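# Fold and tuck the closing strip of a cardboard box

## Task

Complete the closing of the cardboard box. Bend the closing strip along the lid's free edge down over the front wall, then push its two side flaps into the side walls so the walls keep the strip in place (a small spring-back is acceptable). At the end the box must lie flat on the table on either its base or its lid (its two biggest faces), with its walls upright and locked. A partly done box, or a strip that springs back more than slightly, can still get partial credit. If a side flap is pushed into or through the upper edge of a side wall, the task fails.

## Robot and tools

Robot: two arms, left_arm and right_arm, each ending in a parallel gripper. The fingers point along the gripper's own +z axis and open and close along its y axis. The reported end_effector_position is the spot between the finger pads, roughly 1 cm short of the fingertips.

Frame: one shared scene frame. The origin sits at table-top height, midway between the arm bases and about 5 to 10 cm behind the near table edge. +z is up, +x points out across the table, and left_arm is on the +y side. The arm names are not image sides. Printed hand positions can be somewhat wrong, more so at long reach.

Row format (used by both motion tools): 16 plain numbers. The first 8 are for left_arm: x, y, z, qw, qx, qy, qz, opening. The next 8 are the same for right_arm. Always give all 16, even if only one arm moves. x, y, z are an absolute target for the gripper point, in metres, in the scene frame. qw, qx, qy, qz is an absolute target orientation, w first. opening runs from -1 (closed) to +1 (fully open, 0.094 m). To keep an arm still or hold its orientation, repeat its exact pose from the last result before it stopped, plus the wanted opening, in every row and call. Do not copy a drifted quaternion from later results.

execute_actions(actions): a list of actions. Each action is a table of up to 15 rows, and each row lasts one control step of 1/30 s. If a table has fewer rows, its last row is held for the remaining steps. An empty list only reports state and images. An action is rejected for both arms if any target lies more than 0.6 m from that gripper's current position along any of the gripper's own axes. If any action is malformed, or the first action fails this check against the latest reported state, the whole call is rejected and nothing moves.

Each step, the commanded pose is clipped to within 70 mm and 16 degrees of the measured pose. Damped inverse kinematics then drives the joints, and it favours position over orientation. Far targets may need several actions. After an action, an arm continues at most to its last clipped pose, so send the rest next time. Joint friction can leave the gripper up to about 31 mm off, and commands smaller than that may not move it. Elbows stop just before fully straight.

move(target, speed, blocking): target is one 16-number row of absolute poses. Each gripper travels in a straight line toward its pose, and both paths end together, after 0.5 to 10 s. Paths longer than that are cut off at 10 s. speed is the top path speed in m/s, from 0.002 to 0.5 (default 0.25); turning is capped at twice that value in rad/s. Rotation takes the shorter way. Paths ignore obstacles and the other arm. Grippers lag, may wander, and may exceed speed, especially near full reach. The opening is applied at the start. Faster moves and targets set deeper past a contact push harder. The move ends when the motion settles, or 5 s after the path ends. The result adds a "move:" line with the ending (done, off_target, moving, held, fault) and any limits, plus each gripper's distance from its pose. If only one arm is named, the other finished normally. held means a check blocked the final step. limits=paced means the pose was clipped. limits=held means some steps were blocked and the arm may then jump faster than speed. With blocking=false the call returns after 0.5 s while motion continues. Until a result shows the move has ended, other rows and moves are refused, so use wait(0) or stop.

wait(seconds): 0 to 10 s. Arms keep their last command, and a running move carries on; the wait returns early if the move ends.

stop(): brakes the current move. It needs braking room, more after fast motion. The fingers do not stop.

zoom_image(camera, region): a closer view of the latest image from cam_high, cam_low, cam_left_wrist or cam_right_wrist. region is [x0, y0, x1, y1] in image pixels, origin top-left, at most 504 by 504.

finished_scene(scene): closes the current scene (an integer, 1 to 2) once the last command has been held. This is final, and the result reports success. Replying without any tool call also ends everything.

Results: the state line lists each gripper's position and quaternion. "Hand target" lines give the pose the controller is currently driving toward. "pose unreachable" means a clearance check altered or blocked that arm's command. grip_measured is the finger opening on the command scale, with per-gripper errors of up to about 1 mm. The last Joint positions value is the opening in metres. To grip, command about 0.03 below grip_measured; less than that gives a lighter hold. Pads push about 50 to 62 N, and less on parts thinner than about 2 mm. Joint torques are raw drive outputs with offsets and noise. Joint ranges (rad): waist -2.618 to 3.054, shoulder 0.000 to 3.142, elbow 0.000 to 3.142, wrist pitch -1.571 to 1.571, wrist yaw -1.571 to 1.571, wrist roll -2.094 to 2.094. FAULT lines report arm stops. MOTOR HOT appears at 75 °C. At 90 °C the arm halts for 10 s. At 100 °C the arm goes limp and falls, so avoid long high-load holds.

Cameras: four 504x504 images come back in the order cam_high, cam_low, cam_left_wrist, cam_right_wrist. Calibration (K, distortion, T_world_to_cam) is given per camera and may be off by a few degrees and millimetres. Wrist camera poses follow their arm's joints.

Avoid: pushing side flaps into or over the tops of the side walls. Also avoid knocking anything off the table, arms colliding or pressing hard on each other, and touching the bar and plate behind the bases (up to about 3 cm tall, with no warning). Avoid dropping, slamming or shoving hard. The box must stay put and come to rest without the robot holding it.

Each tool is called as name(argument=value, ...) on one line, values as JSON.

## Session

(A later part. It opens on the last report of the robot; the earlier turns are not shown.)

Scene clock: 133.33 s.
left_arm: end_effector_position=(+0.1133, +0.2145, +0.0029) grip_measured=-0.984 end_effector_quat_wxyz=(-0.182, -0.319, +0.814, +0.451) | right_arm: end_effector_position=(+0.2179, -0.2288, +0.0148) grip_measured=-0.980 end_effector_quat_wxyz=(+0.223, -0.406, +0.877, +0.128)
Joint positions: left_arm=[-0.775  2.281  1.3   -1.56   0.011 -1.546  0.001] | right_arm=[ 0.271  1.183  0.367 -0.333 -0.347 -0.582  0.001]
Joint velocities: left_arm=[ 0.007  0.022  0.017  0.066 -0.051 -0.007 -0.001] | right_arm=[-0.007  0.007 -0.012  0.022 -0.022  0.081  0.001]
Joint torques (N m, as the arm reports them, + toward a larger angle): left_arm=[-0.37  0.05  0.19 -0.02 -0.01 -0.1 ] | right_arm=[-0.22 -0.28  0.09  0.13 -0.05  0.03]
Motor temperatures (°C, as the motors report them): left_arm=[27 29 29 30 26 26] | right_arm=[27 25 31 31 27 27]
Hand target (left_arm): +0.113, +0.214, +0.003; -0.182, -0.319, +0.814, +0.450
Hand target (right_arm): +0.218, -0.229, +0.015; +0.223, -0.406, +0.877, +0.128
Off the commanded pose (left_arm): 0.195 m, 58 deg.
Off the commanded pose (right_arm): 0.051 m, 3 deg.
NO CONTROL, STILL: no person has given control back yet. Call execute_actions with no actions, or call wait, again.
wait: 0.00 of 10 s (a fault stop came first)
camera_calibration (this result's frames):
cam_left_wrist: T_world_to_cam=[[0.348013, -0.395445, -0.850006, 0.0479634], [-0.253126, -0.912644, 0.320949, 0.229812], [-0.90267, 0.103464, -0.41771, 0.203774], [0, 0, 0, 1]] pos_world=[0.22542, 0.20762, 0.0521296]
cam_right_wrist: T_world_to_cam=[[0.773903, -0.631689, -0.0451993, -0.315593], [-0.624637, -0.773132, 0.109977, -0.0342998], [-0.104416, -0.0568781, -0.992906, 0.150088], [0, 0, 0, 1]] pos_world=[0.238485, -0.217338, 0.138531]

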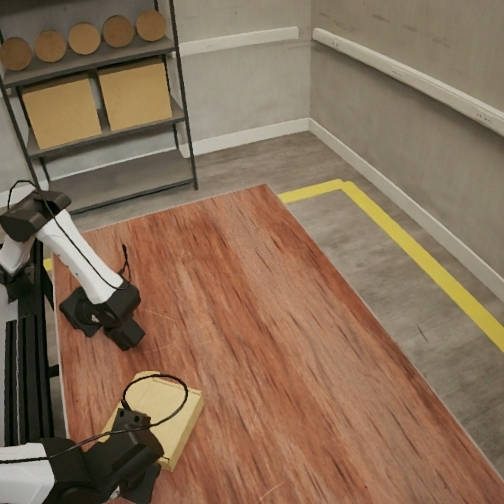

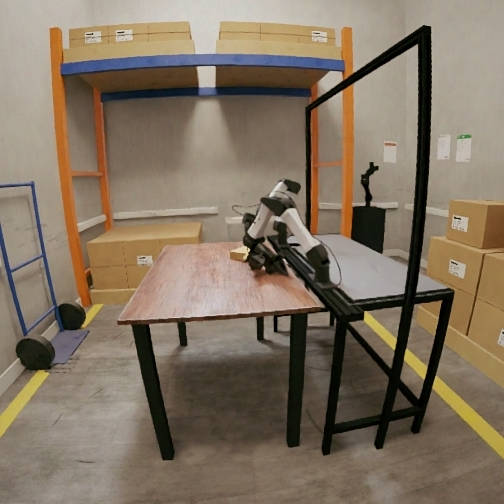

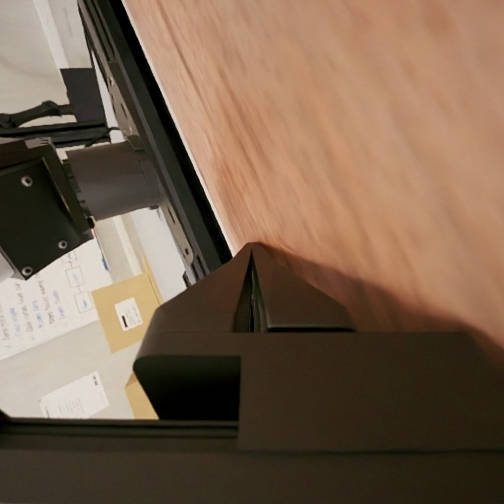

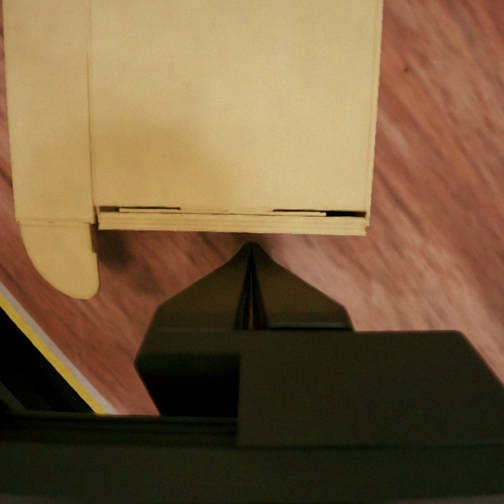

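wait(seconds=10)

Scene clock: 152.93 s.
left_arm: end_effector_position=(+0.1133, +0.2145, +0.0029) grip_measured=-0.984 end_effector_quat_wxyz=(-0.182, -0.319, +0.814, +0.451) | right_arm: end_effector_position=(+0.2179, -0.2288, +0.0148) grip_measured=-0.980 end_effector_quat_wxyz=(+0.223, -0.406, +0.877, +0.128)
Joint positions: left_arm=[-0.775  2.281  1.3   -1.56   0.011 -1.546  0.001] | right_arm=[ 0.271  1.183  0.367 -0.333 -0.347 -0.582  0.001]
Joint velocities: left_arm=[ 0.012  0.007  0.012 -0.022 -0.022 -0.022  0.001] | right_arm=[-0.022  0.007  0.007 -0.081 -0.022 -0.037 -0.001]
Joint torques (N m, as the arm reports them, + toward a larger angle): left_arm=[-0.37  0.09  0.18 -0.01 -0.02 -0.09] | right_arm=[-0.27 -0.19  0.16  0.1   0.    0.06]
Motor temperatures (°C, as the motors report them): left_arm=[27 28 28 30 26 26] | right_arm=[27 25 30 31 27 27]
Hand target (left_arm): +0.113, +0.214, +0.003; -0.182, -0.319, +0.814, +0.450
Hand target (right_arm): +0.218, -0.229, +0.015; +0.223, -0.406, +0.877, +0.128
Off the commanded pose (left_arm): 0.195 m, 58 deg.
Off the commanded pose (right_arm): 0.051 m, 3 deg.
CONTROL GIVEN BACK BY A PERSON. The power is on again. The arms and their grippers hold where they came to rest, not your last command. Their grippers do not squeeze until commanded. The arms may rest on the table, on a part or against the robot's own body, stand at a joint limit or lie folded up, and parts may have moved. Move slowly at first; if an arm does not follow, try another direction. Commands run again from your next reply on.
wait: 0.00 of 10 s (a fault stop came first)
camera_calibration (this result's frames):
cam_left_wrist: T_world_to_cam=[[0.348013, -0.395445, -0.850006, 0.0479634], [-0.253126, -0.912644, 0.320949, 0.229812], [-0.90267, 0.103464, -0.41771, 0.203774], [0, 0, 0, 1]] pos_world=[0.22542, 0.20762, 0.0521296]
cam_right_wrist: T_world_to_cam=[[0.773903, -0.631689, -0.0451993, -0.315593], [-0.624637, -0.773132, 0.109977, -0.0342998], [-0.104416, -0.0568781, -0.992906, 0.150088], [0, 0, 0, 1]] pos_world=[0.238485, -0.217338, 0.138531]

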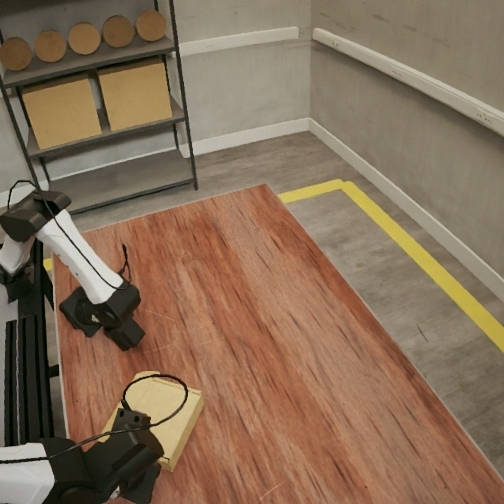

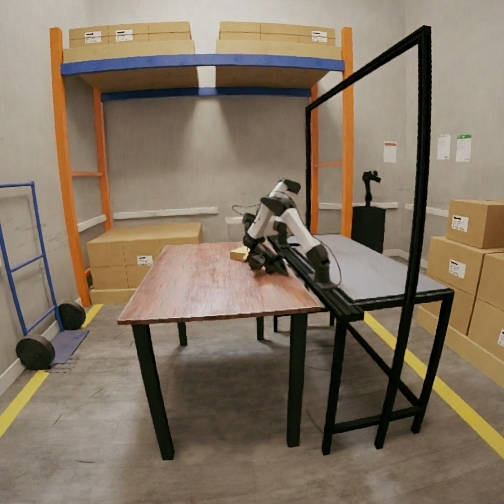

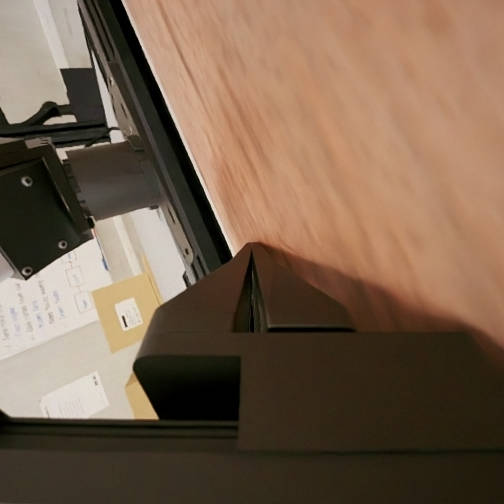

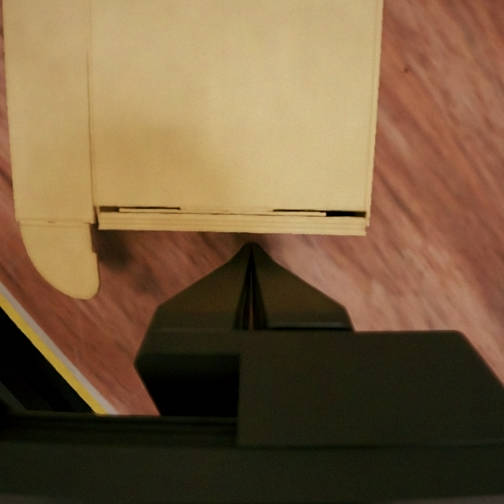

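move(target=[0.15,0.2,0.1,0,-0.2,0.95,0.2,-1, 0.215,-0.235,0.03,0.236,-0.401,0.879,0.107,0.3], speed=0.1)

move(target=[0.22,0.2,0.12,0.183,0.683,0.683,-0.183,-1, 0.28,-0.085,0.03,0.183,-0.683,0.683,0.183,0.3], speed=0.12)

Scene clock: 161.60 s.
left_arm: end_effector_position=(+0.1538, +0.1958, +0.0980) grip_measured=-0.984 end_effector_quat_wxyz=(-0.010, -0.207, +0.957, +0.201) | right_arm: end_effector_position=(+0.2144, -0.2348, +0.0268) grip_measured=+0.298 end_effector_quat_wxyz=(+0.233, -0.403, +0.878, +0.110)
Joint positions: left_arm=[-0.824  1.648  1.231 -1.475 -0.156 -1.315  0.001] | right_arm=[ 0.271  1.081  0.368 -0.409 -0.315 -0.577  0.061]
Joint velocities: left_arm=[-0.007 -0.002 -0.012  0.022 -0.007 -0.051 -0.002] | right_arm=[ 0.012  0.002  0.012  0.037 -0.037 -0.037 -0.   ]
Joint torques (N m, as the arm reports them, + toward a larger angle): left_arm=[-0.95 -8.52  4.55 -0.27 -0.22 -0.07] | right_arm=[ 0.34 -3.36  7.71  1.15 -0.18  0.11]
Motor temperatures (°C, as the motors report them): left_arm=[27 31 29 31 26 26] | right_arm=[27 25 31 31 27 27]
Hand target (left_arm): +0.152, +0.199, +0.099; -0.003, -0.200, +0.959, +0.200
Hand target (right_arm): +0.215, -0.235, +0.030; +0.236, -0.401, +0.879, +0.107
Off the commanded pose (left_arm): 0.006 m, 1 deg.
Off the commanded pose (right_arm): 0.003 m, 1 deg.
CONTROL GIVEN BACK BY A PERSON, as an earlier result said. Commands run again.
move: done
camera_calibration (this result's frames):
cam_left_wrist: T_world_to_cam=[[0.383954, -0.836441, -0.391083, 0.143114], [-0.684574, -0.542096, 0.48733, 0.169925], [-0.619628, 0.0806131, -0.780745, 0.278488], [0, 0, 0, 1]] pos_world=[0.233936, 0.189373, 0.190587]
cam_right_wrist: T_world_to_cam=[[0.763824, -0.645372, -0.00830586, -0.318187], [-0.64097, -0.759998, 0.107522, -0.0358029], [-0.0757039, -0.0768038, -0.994168, 0.150557], [0, 0, 0, 1]] pos_world=[0.231488, -0.220996, 0.150886]

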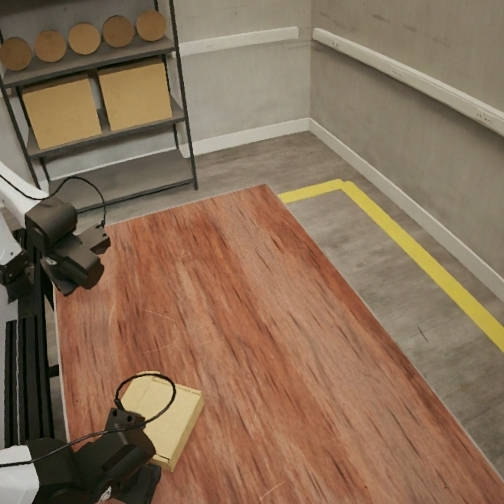

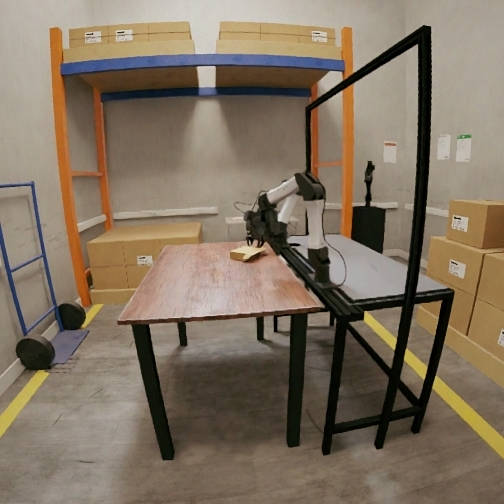

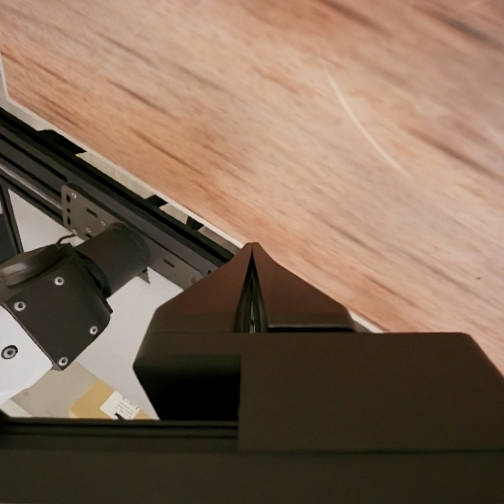

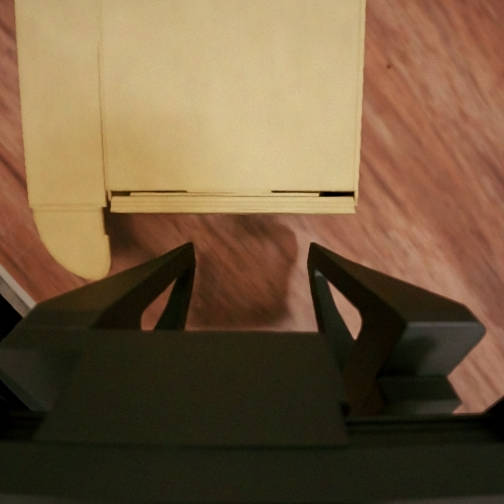

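Scene clock: 171.03 s.
left_arm: end_effector_position=(+0.2200, +0.1994, +0.1205) grip_measured=-0.984 end_effector_quat_wxyz=(+0.190, +0.686, +0.678, -0.181) | right_arm: end_effector_position=(+0.2805, -0.0892, +0.0277) grip_measured=+0.298 end_effector_quat_wxyz=(-0.188, +0.676, -0.689, -0.180)
Joint positions: left_arm=[-0.162  1.348  0.99  -1.055  0.559  1.34   0.001] | right_arm=[ 0.589  1.771  0.974 -0.452 -0.439 -0.955  0.061]
Joint velocities: left_arm=[-0.002  0.002 -0.012 -0.007  0.022  0.022  0.   ] | right_arm=[ 0.007 -0.002  0.012 -0.066  0.007  0.037 -0.001]
Joint torques (N m, as the arm reports them, + toward a larger angle): left_arm=[ 0.45 -3.07  8.12  0.42  0.37 -0.07] | right_arm=[ 0.59 -6.51  8.59  0.91 -0.39 -0.01]
Motor temperatures (°C, as the motors report them): left_arm=[27 31 29 31 26 26] | right_arm=[27 26 33 32 27 27]
Hand target (left_arm): +0.221, +0.200, +0.121; +0.185, +0.683, +0.681, -0.189
Hand target (right_arm): +0.281, -0.084, +0.028; -0.185, +0.682, -0.683, -0.186
Off the commanded pose (left_arm): 0.001 m, 1 deg.
Off the commanded pose (right_arm): 0.005 m, 1 deg.
move: done
camera_calibration (this result's frames):
cam_left_wrist: T_world_to_cam=[[-0.999691, 0.0142539, -0.0203807, 0.219639], [0.0122844, 0.995525, 0.0936926, -0.206261], [0.021625, 0.0934132, -0.995393, 0.218948], [0, 0, 0, 1]] pos_world=[0.21737, 0.181755, 0.241741]
cam_right_wrist: T_world_to_cam=[[0.999928, -0.0113994, 0.0036603, -0.284705], [-0.0117128, -0.994736, 0.101804, -0.0802247], [0.00248053, -0.10184, -0.994798, 0.143461], [0, 0, 0, 1]] pos_world=[0.283389, -0.0684378, 0.151924]

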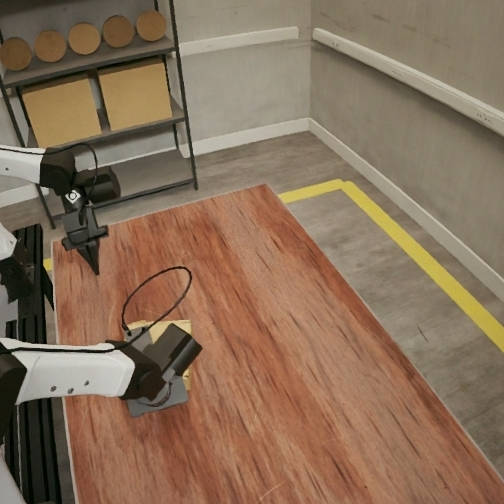

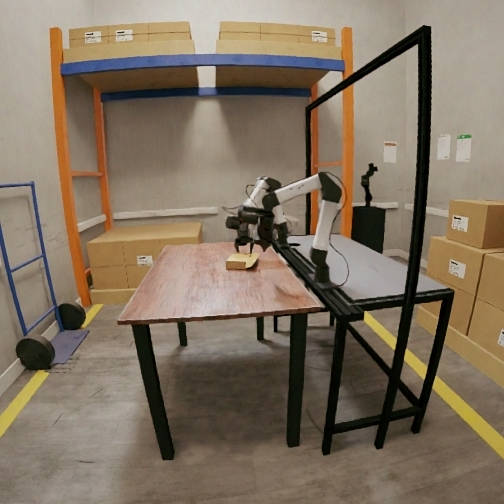

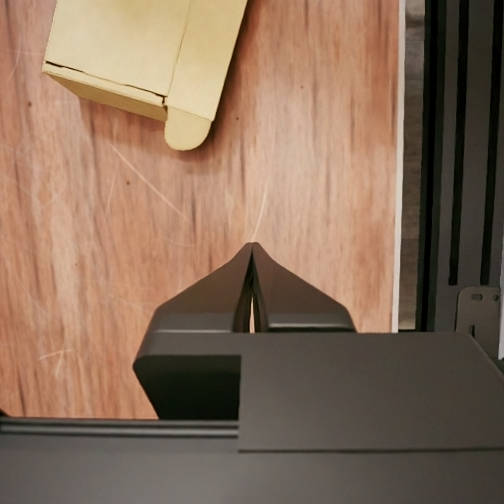

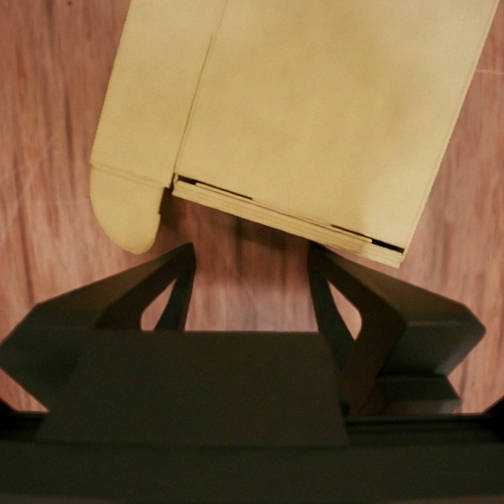

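move(target=[0.315,0.13,0.06,0.183,0.683,0.683,-0.183,-1, 0.305,-0.12,0.03,0.183,-0.683,0.683,0.183,0.3], speed=0.12)

move(target=[0.315,0.11,0.028,0.183,0.683,0.683,-0.183,-1, 0.31,-0.09,0.03,0.183,-0.683,0.683,0.183,0.3], speed=0.06)

Scene clock: 178.03 s.
left_arm: end_effector_position=(+0.3085, +0.1337, +0.0603) grip_measured=-0.984 end_effector_quat_wxyz=(+0.181, +0.683, +0.681, -0.189) | right_arm: end_effector_position=(+0.3015, -0.1218, +0.0295) grip_measured=+0.298 end_effector_quat_wxyz=(-0.185, +0.683, -0.684, -0.177)
Joint positions: left_arm=[-0.309  1.796  1.21  -0.763  0.536  1.169  0.001] | right_arm=[ 0.469  1.796  1.024 -0.542 -0.467 -1.103  0.061]
Joint velocities: left_arm=[-0.012  0.002  0.012  0.022  0.037 -0.066 -0.001] | right_arm=[-0.007  0.007  0.017  0.037 -0.037 -0.007  0.   ]
Joint torques (N m, as the arm reports them, + toward a larger angle): left_arm=[-0.68 -7.75  7.87  0.76  0.18 -0.19] | right_arm=[-0.76 -6.52  8.6   0.78 -0.38 -0.01]
Motor temperatures (°C, as the motors report them): left_arm=[27 31 31 30 26 26] | right_arm=[27 27 34 32 27 27]
Hand target (left_arm): +0.315, +0.132, +0.059; +0.182, +0.683, +0.683, -0.183
Hand target (right_arm): +0.305, -0.121, +0.030; -0.183, +0.683, -0.683, -0.182
Off the commanded pose (left_arm): 0.008 m, 1 deg.
Off the commanded pose (right_arm): 0.004 m, 1 deg.
move: done
camera_calibration (this result's frames):
cam_left_wrist: T_world_to_cam=[[-0.999901, 0.0130421, 0.00533294, 0.306474], [0.0134919, 0.995339, 0.0954904, -0.136745], [-0.00406269, 0.0955528, -0.995416, 0.170951], [0, 0, 0, 1]] pos_world=[0.308983, 0.115775, 0.181591]
cam_right_wrist: T_world_to_cam=[[0.999956, 0.00386328, 0.00849288, -0.304363], [0.00289298, -0.993768, 0.111428, -0.11711], [0.00887043, -0.111399, -0.993736, 0.13872], [0, 0, 0, 1]] pos_world=[0.303458, -0.0997515, 0.153485]

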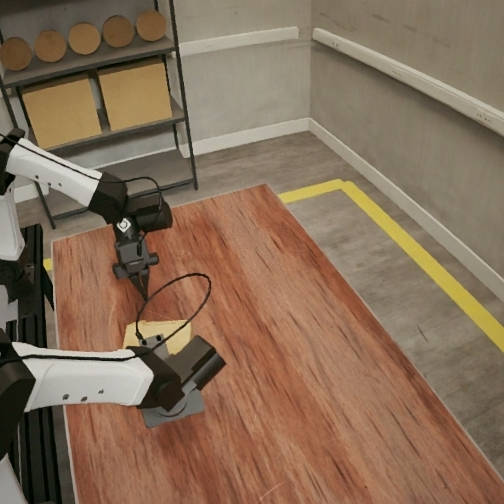

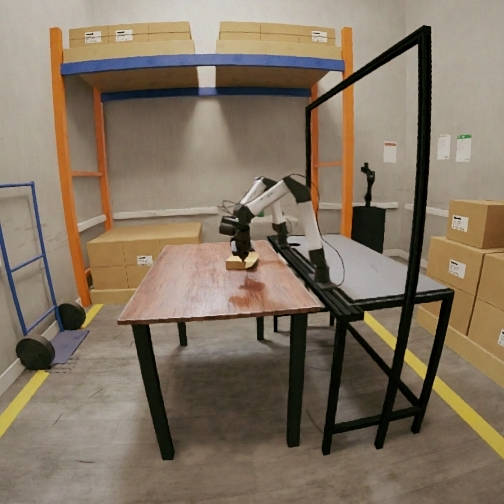

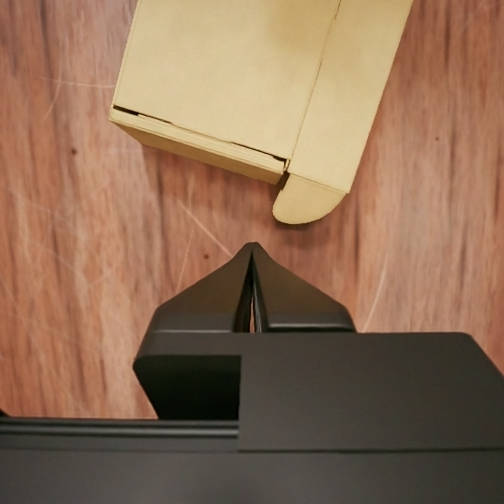

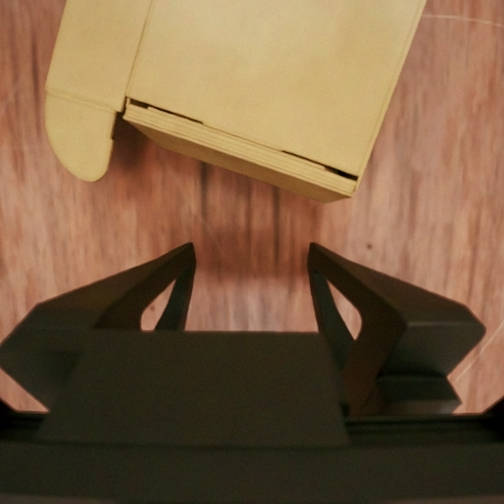

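Scene clock: 179.17 s.
left_arm: end_effector_position=(+0.3209, +0.1064, +0.0426) grip_measured=-0.984 end_effector_quat_wxyz=(+0.200, +0.686, +0.675, -0.182) | right_arm: end_effector_position=(+0.3044, -0.0946, +0.0303) grip_measured=+0.298 end_effector_quat_wxyz=(-0.181, +0.683, -0.683, -0.186)
Joint positions: left_arm=[-0.371  1.861  1.21  -0.62   0.522  1.1    0.001] | right_arm=[ 0.533  1.848  1.092 -0.541 -0.467 -1.036  0.061]
Joint velocities: left_arm=[ 0.002  0.002 -0.002 -0.022  0.037  0.037 -0.   ] | right_arm=[-0.032 -0.002 -0.007 -0.007 -0.022 -0.037 -0.001]
Joint torques (N m, as the arm reports them, + toward a larger angle): left_arm=[-0.63 -8.24  5.01  0.9   0.19 -0.16] | right_arm=[ 0.52 -7.24  8.44  0.97 -0.24  0.07]
Motor temperatures (°C, as the motors report them): left_arm=[27 31 31 30 26 26] | right_arm=[27 27 34 32 27 27]
Hand target (left_arm): +0.314, +0.111, +0.028; +0.183, +0.683, +0.683, -0.183
Hand target (right_arm): +0.310, -0.090, +0.030; -0.183, +0.683, -0.683, -0.184
Off the commanded pose (left_arm): 0.016 m, 2 deg.
Off the commanded pose (right_arm): 0.007 m, 0 deg.
move: off_target (left_arm)
camera_calibration (this result's frames):
cam_left_wrist: T_world_to_cam=[[-0.999286, 0.0148406, -0.0347392, 0.320685], [0.0120723, 0.996834, 0.0785842, -0.107001], [0.0357954, 0.0781087, -0.996302, 0.145124], [0, 0, 0, 1]] pos_world=[0.316553, 0.0905672, 0.164136]
cam_right_wrist: T_world_to_cam=[[0.999909, 0.00970783, -0.00938137, -0.306245], [0.0106197, -0.994664, 0.10262, -0.0923143], [-0.0083351, -0.10271, -0.994676, 0.148621], [0, 0, 0, 1]] pos_world=[0.308436, -0.0735839, 0.15443]

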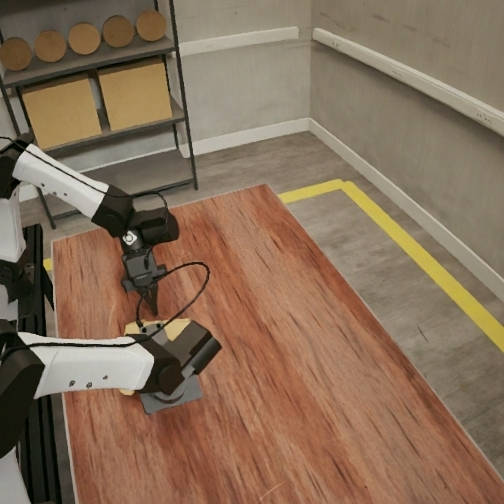

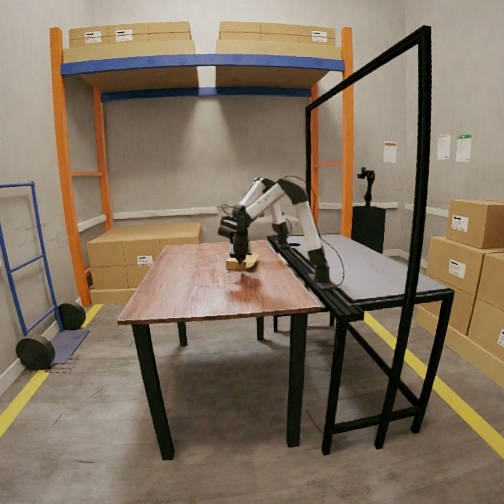

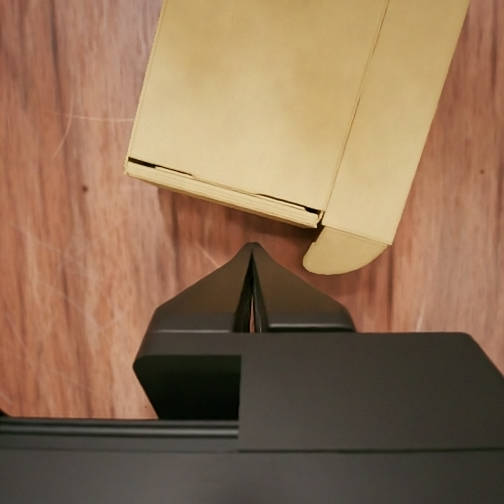

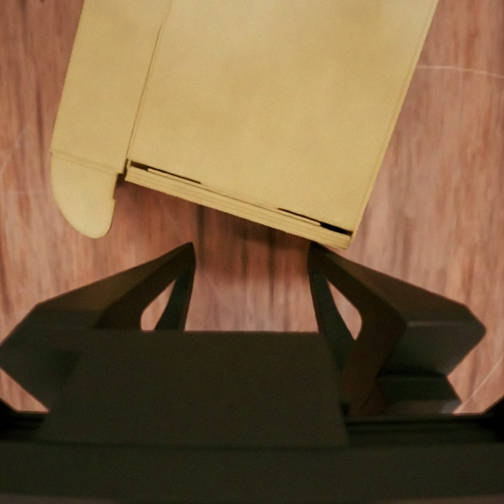

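move(target=[0.312,0.082,0.025,0.183,0.683,0.683,-0.183,-1, 0.32,-0.08,0.03,0.183,-0.683,0.683,0.183,0.3], speed=0.03)

Scene clock: 183.23 s.
left_arm: end_effector_position=(+0.3120, +0.0862, +0.0414) grip_measured=-0.984 end_effector_quat_wxyz=(+0.195, +0.682, +0.681, -0.185) | right_arm: end_effector_position=(+0.3186, -0.0919, +0.0283) grip_measured=+0.298 end_effector_quat_wxyz=(-0.178, +0.679, -0.692, -0.172)
Joint positions: left_arm=[-0.434  1.863  1.21  -0.594  0.503  1.019  0.001] | right_arm=[ 0.535  1.889  1.149 -0.552 -0.434 -1.018  0.061]
Joint velocities: left_arm=[-0.007 -0.007  0.002  0.022 -0.022 -0.022 -0.   ] | right_arm=[-0.012  0.022 -0.002 -0.037  0.007  0.007 -0.001]
Joint torques (N m, as the arm reports them, + toward a larger angle): left_arm=[-1.76 -6.27  6.79  1.12  0.13 -0.14] | right_arm=[ 1.36 -7.49  8.62  0.95 -0.48  0.07]
Motor temperatures (°C, as the motors report them): left_arm=[27 32 31 31 26 26] | right_arm=[27 27 34 32 27 27]
Hand target (left_arm): +0.311, +0.083, +0.025; +0.182, +0.683, +0.683, -0.183
Hand target (right_arm): +0.320, -0.080, +0.030; -0.183, +0.683, -0.683, -0.183
Off the commanded pose (left_arm): 0.017 m, 1 deg.
Off the commanded pose (right_arm): 0.012 m, 2 deg.
move: off_target (left_arm, right_arm)
camera_calibration (this result's frames):
cam_left_wrist: T_world_to_cam=[[-0.999801, 0.00439195, -0.0194358, 0.312441], [0.00278701, 0.996641, 0.0818458, -0.0838975], [0.01973, 0.0817754, -0.996455, 0.150512], [0, 0, 0, 1]] pos_world=[0.309643, 0.0699352, 0.162918]
cam_right_wrist: T_world_to_cam=[[0.999933, -0.0115855, 0.00077327, -0.322801], [-0.0115892, -0.99171, 0.127976, -0.0829673], [-0.000715805, -0.127976, -0.991777, 0.14221], [0, 0, 0, 1]] pos_world=[0.321919, -0.0678198, 0.151908]

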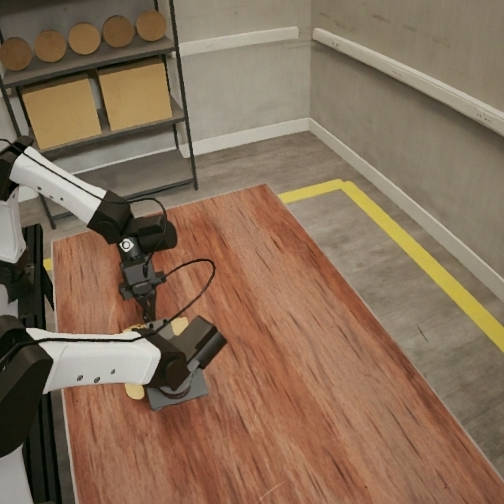

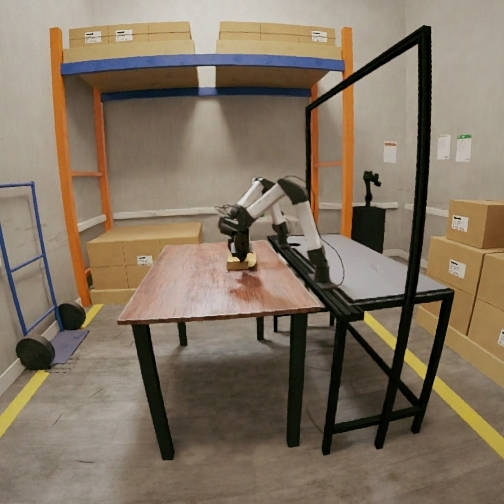

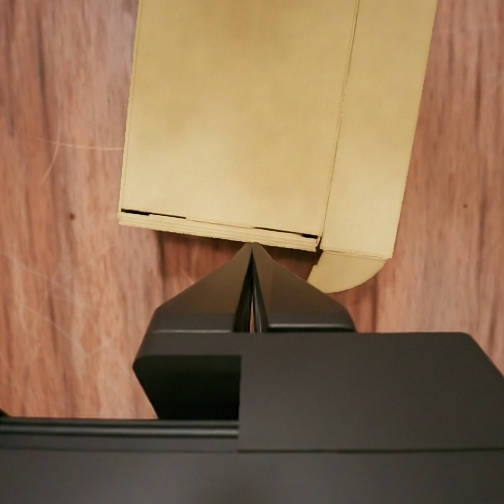

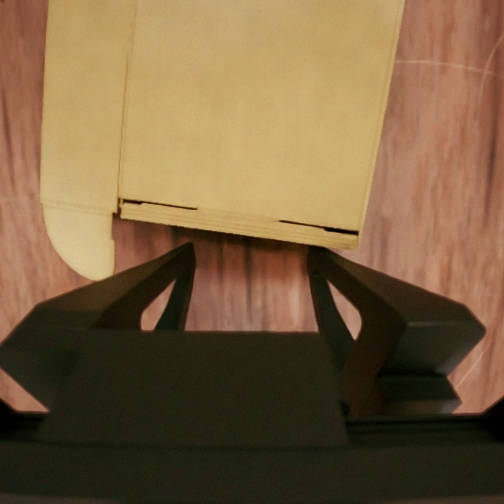

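7° left; shear it further.

move(target=[0.298,0.082,0.028,0.183,0.683,0.683,-0.183,-1, 0.332,-0.082,0.03,0.183,-0.683,0.683,0.183,0.3], speed=0.03)

Scene clock: 185.87 s.
left_arm: end_effector_position=(+0.3065, +0.0808, +0.0407) grip_measured=-0.984 end_effector_quat_wxyz=(+0.195, +0.681, +0.681, -0.187) | right_arm: end_effector_position=(+0.3299, -0.0921, +0.0279) grip_measured=+0.298 end_effector_quat_wxyz=(-0.176, +0.676, -0.696, -0.168)
Joint positions: left_arm=[-0.452  1.854  1.193 -0.575  0.502  0.996  0.001] | right_arm=[ 0.525  1.923  1.199 -0.574 -0.426 -1.021  0.061]
Joint velocities: left_arm=[-0.017  0.007  0.002 -0.007  0.007 -0.022  0.   ] | right_arm=[ 0.007 -0.002  0.007  0.007 -0.051  0.007 -0.   ]
Joint torques (N m, as the arm reports them, + toward a larger angle): left_arm=[-1.83 -9.22  4.3   1.09  0.08 -0.19] | right_arm=[ 0.39 -7.94  8.82  0.94 -0.7  -0.04]
Motor temperatures (°C, as the motors report them): left_arm=[27 32 31 31 26 26] | right_arm=[27 28 34 32 27 27]
Hand target (left_arm): +0.298, +0.082, +0.028; +0.182, +0.683, +0.683, -0.183
Hand target (right_arm): +0.332, -0.082, +0.030; -0.183, +0.683, -0.683, -0.183
Off the commanded pose (left_arm): 0.015 m, 2 deg.
Off the commanded pose (right_arm): 0.011 m, 3 deg.
move: off_target (left_arm, right_arm)
camera_calibration (this result's frames):
cam_left_wrist: T_world_to_cam=[[-0.99986, 0.00364729, -0.0163336, 0.306888], [0.0023857, 0.997059, 0.0766022, -0.0781183], [0.016565, 0.0765525, -0.996928, 0.15179], [0, 0, 0, 1]] pos_world=[0.304517, 0.0651493, 0.16232]
cam_right_wrist: T_world_to_cam=[[0.999779, -0.0209674, 0.00126312, -0.334924], [-0.0209412, -0.990216, 0.137962, -0.080082], [-0.00164195, -0.137958, -0.990437, 0.14112], [0, 0, 0, 1]] pos_world=[0.333405, -0.0668524, 0.151241]

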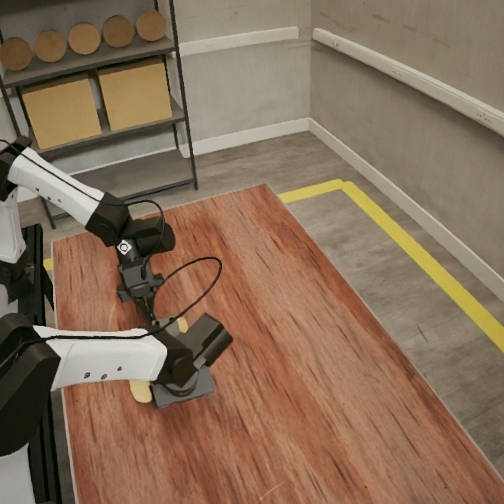

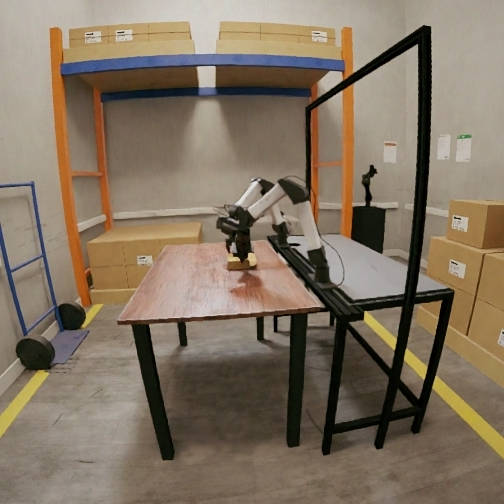

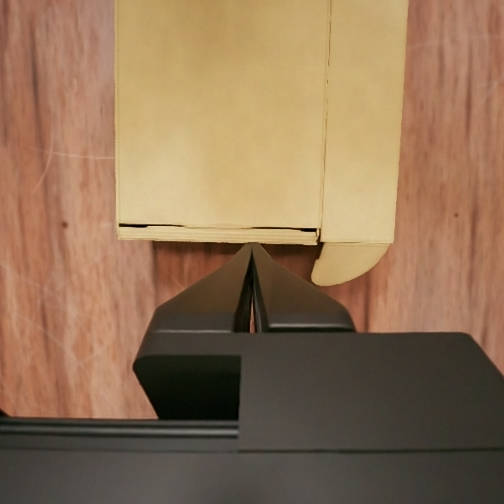

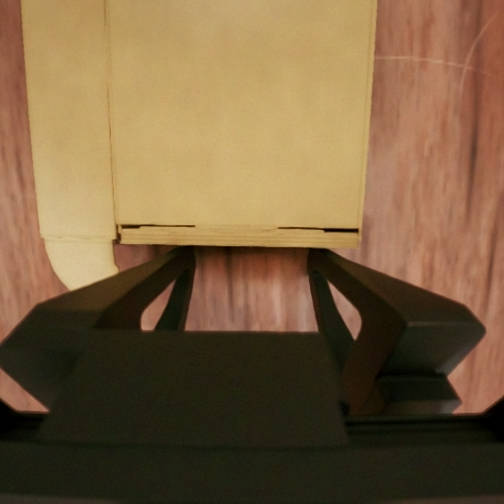

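move(target=[0.29,0.12,0.08,0.183,0.683,0.683,-0.183,-1, 0.31,-0.13,0.08,0.183,-0.683,0.683,0.183,-1], speed=0.1)

move(target=[0.252,0.105,0.06,0.183,0.683,0.683,-0.183,-1, 0.255,-0.116,0.06,0.183,-0.683,0.683,0.183,-1], speed=0.1)

move(target=[0.252,0.098,0.025,0.183,0.683,0.683,-0.183,-1, 0.255,-0.109,0.025,0.183,-0.683,0.683,0.183,-1], speed=0.03)

Scene clock: 194.23 s.
left_arm: end_effector_position=(+0.2935, +0.1150, +0.0750) grip_measured=-0.984 end_effector_quat_wxyz=(+0.184, +0.684, +0.682, -0.181) | right_arm: end_effector_position=(+0.3190, -0.1259, +0.0834) grip_measured=-0.980 end_effector_quat_wxyz=(-0.193, +0.684, -0.682, -0.173)
Joint positions: left_arm=[-0.383  1.73   1.193 -0.759  0.504  1.084  0.001] | right_arm=[ 0.436  1.749  1.199 -0.763 -0.475 -1.139  0.001]
Joint velocities: left_arm=[-0.002  0.002 -0.017 -0.022  0.007 -0.081  0.   ] | right_arm=[-0.017  0.007 -0.007  0.066 -0.037 -0.022  0.   ]
Joint torques (N m, as the arm reports them, + toward a larger angle): left_arm=[  0.44 -10.16   6.63   0.59   0.35  -0.04] | right_arm=[-0.61 -8.76  5.54  0.82 -0.38  0.03]
Motor temperatures (°C, as the motors report them): left_arm=[27 34 31 31 26 26] | right_arm=[27 29 35 32 27 27]
Hand target (left_arm): +0.290, +0.119, +0.080; +0.184, +0.683, +0.683, -0.183
Hand target (right_arm): +0.310, -0.130, +0.080; -0.183, +0.683, -0.683, -0.182
Off the commanded pose (left_arm): 0.008 m, 0 deg.
Off the commanded pose (right_arm): 0.010 m, 2 deg.
move: done
camera_calibration (this result's frames):
cam_left_wrist: T_world_to_cam=[[-0.999918, 0.00859155, -0.00954741, 0.293262], [0.00755777, 0.994602, 0.103487, -0.118063], [0.010385, 0.103406, -0.994585, 0.18211], [0, 0, 0, 1]] pos_world=[0.292239, 0.0960746, 0.196142]
cam_right_wrist: T_world_to_cam=[[0.999671, 0.00425829, 0.0252897, -0.323554], [0.00157899, -0.994467, 0.105034, -0.126353], [0.025597, -0.104959, -0.994147, 0.187187], [0, 0, 0, 1]] pos_world=[0.318856, -0.104629, 0.207545]

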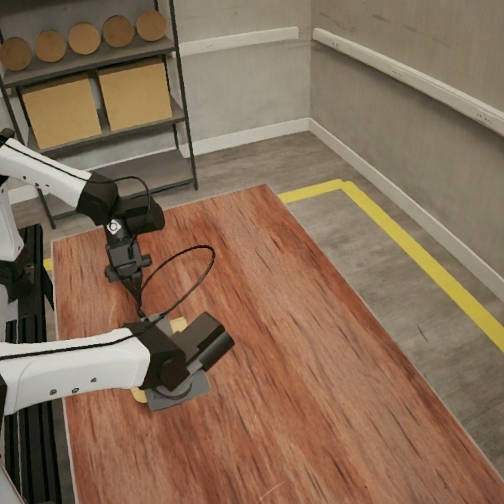

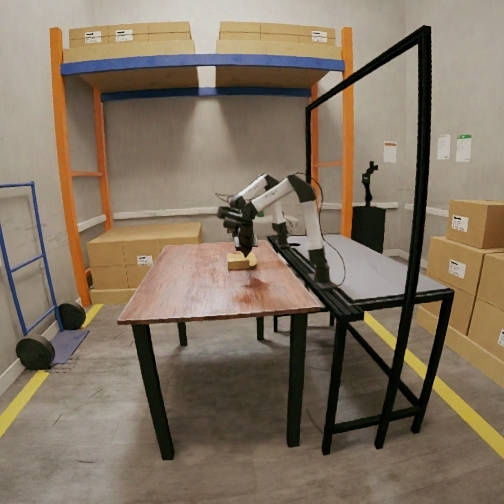

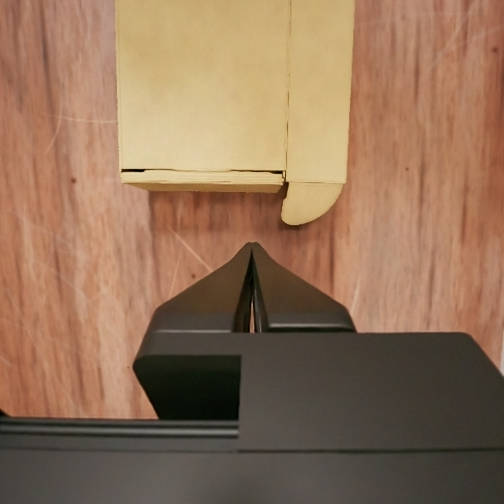

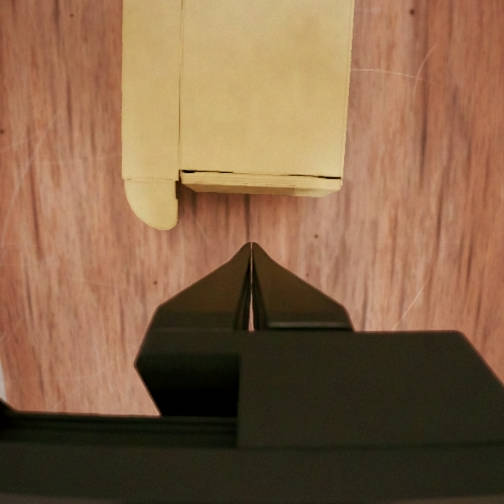

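Scene clock: 195.43 s.
left_arm: end_effector_position=(+0.2538, +0.1026, +0.0583) grip_measured=-0.984 end_effector_quat_wxyz=(+0.177, +0.684, +0.682, -0.190) | right_arm: end_effector_position=(+0.2618, -0.1121, +0.0636) grip_measured=-0.980 end_effector_quat_wxyz=(-0.187, +0.684, -0.681, -0.186)
Joint positions: left_arm=[-0.472  1.649  1.027 -0.645  0.492  0.99   0.001] | right_arm=[ 0.545  1.616  0.955 -0.618 -0.466 -1.024  0.001]
Joint velocities: left_arm=[-0.007  0.002  0.002 -0.007 -0.051 -0.037 -0.001] | right_arm=[ 0.007  0.007 -0.012  0.066 -0.007 -0.037  0.001]
Joint torques (N m, as the arm reports them, + toward a larger angle): left_arm=[-0.69 -9.63  5.49  0.93  0.18 -0.15] | right_arm=[ 0.5  -7.79  5.09  1.04 -0.3   0.14]
Motor temperatures (°C, as the motors report them): left_arm=[27 34 31 31 26 26] | right_arm=[27 29 35 32 27 27]
Hand target (left_arm): +0.252, +0.105, +0.060; +0.182, +0.683, +0.683, -0.183
Hand target (right_arm): +0.255, -0.115, +0.060; -0.183, +0.683, -0.683, -0.184
Off the commanded pose (left_arm): 0.003 m, 1 deg.
Off the commanded pose (right_arm): 0.009 m, 1 deg.
move: done
camera_calibration (this result's frames):
cam_left_wrist: T_world_to_cam=[[-0.999846, 0.0136938, 0.0109747, 0.251821], [0.0147217, 0.994896, 0.0998259, -0.105393], [-0.00955168, 0.0999721, -0.994944, 0.17262], [0, 0, 0, 1]] pos_world=[0.254983, 0.0841497, 0.179505]
cam_right_wrist: T_world_to_cam=[[0.999929, 0.0118718, 0.00103554, -0.263608], [0.0117199, -0.995414, 0.0949403, -0.11258], [0.0021579, -0.0949214, -0.995482, 0.177819], [0, 0, 0, 1]] pos_world=[0.264525, -0.0920548, 0.187977]

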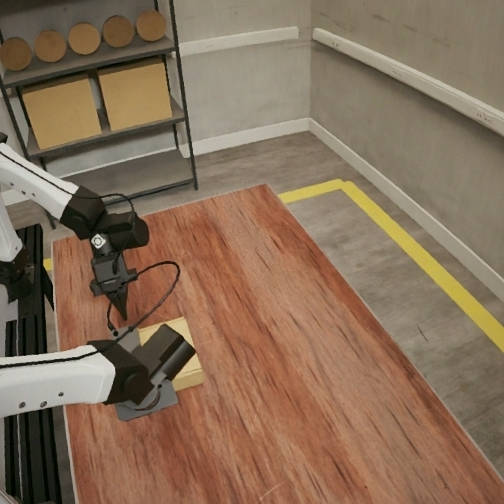

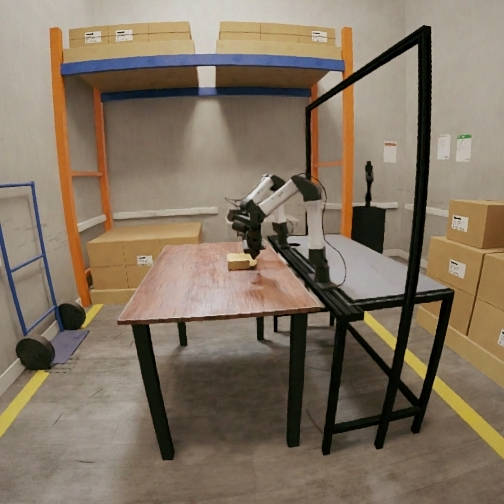

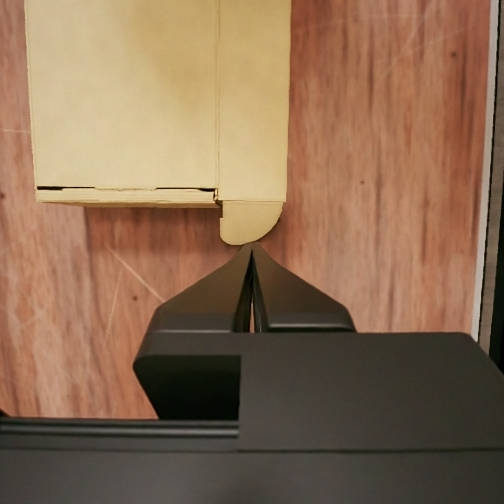

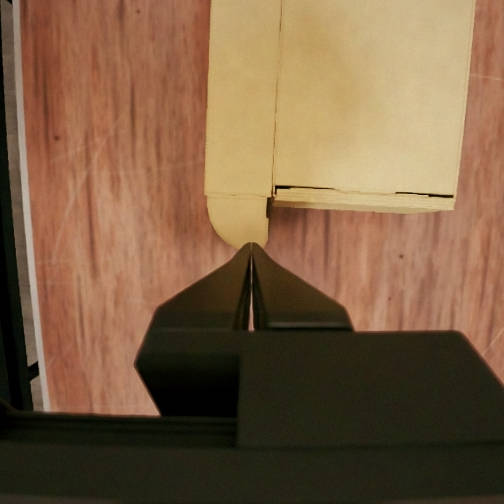

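Scene clock: 197.13 s.
left_arm: end_effector_position=(+0.2564, +0.0951, +0.0374) grip_measured=-0.984 end_effector_quat_wxyz=(+0.198, +0.684, +0.677, -0.184) | right_arm: end_effector_position=(+0.2656, -0.1052, +0.0394) grip_measured=-0.980 end_effector_quat_wxyz=(-0.203, +0.684, -0.677, -0.179)
Joint positions: left_arm=[-0.492  1.677  0.952 -0.488  0.485  0.965  0.001] | right_arm=[ 0.562  1.661  0.886 -0.459 -0.457 -1.003  0.001]
Joint velocities: left_arm=[-0.017  0.002 -0.022  0.022 -0.007  0.037  0.001] | right_arm=[ 0.007 -0.017 -0.002  0.037  0.051  0.022  0.001]
Joint torques (N m, as the arm reports them, + toward a larger angle): left_arm=[-0.85 -6.21  5.33  1.03  0.18 -0.21] | right_arm=[ 0.74 -5.63  4.75  1.2  -0.26  0.15]
Motor temperatures (°C, as the motors report them): left_arm=[27 34 31 31 26 26] | right_arm=[27 29 35 32 27 27]
Hand target (left_arm): +0.251, +0.099, +0.025; +0.183, +0.683, +0.683, -0.183
Hand target (right_arm): +0.255, -0.109, +0.025; -0.183, +0.683, -0.683, -0.183
Off the commanded pose (left_arm): 0.013 m, 2 deg.
Off the commanded pose (right_arm): 0.018 m, 2 deg.
move: off_target (left_arm, right_arm)
camera_calibration (this result's frames):
cam_left_wrist: T_world_to_cam=[[-0.999559, 0.0117155, -0.0272731, 0.256323], [0.00954953, 0.996889, 0.0782351, -0.0938726], [0.0281048, 0.0779402, -0.996562, 0.145049], [0, 0, 0, 1]] pos_world=[0.25303, 0.0792725, 0.158885]
cam_right_wrist: T_world_to_cam=[[0.99942, 0.007875, 0.0331271, -0.269047], [0.00516911, -0.996702, 0.0809885, -0.101331], [0.0336556, -0.0807703, -0.996164, 0.147541], [0, 0, 0, 1]] pos_world=[0.264449, -0.0869608, 0.164094]

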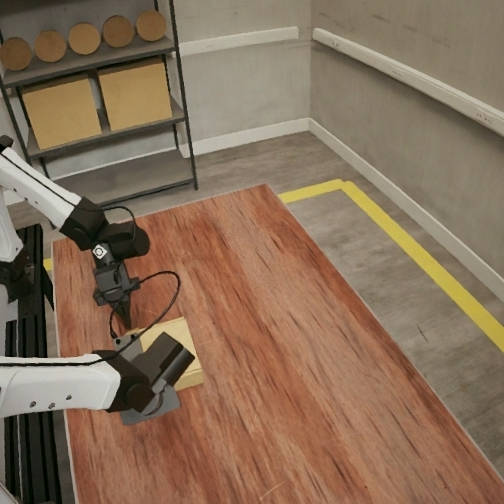

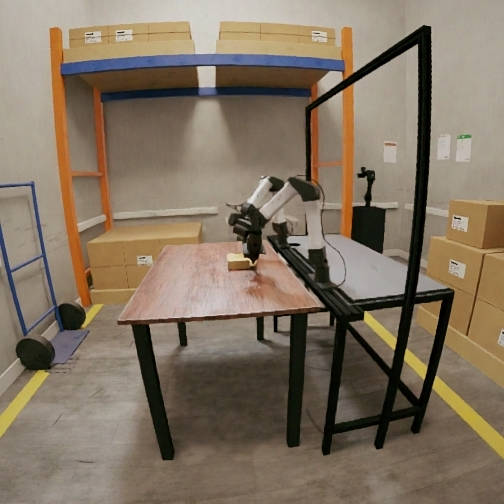

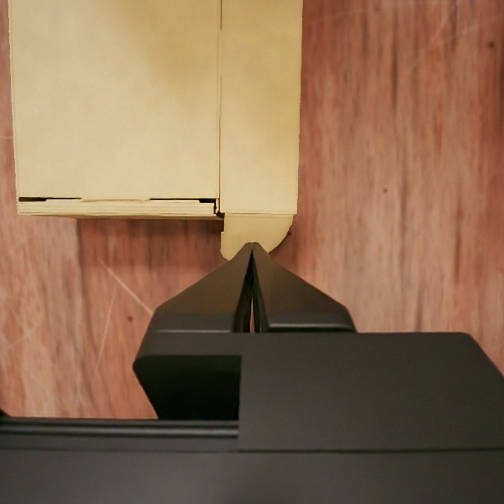

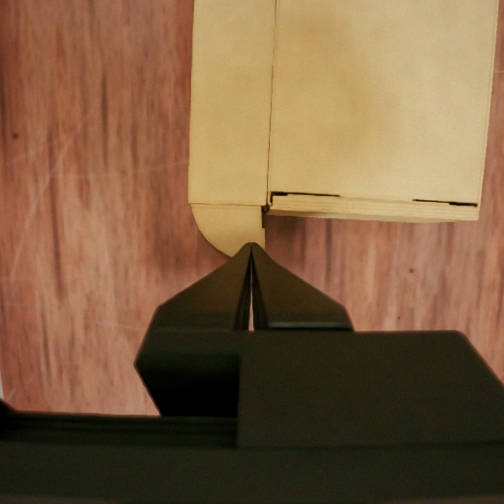

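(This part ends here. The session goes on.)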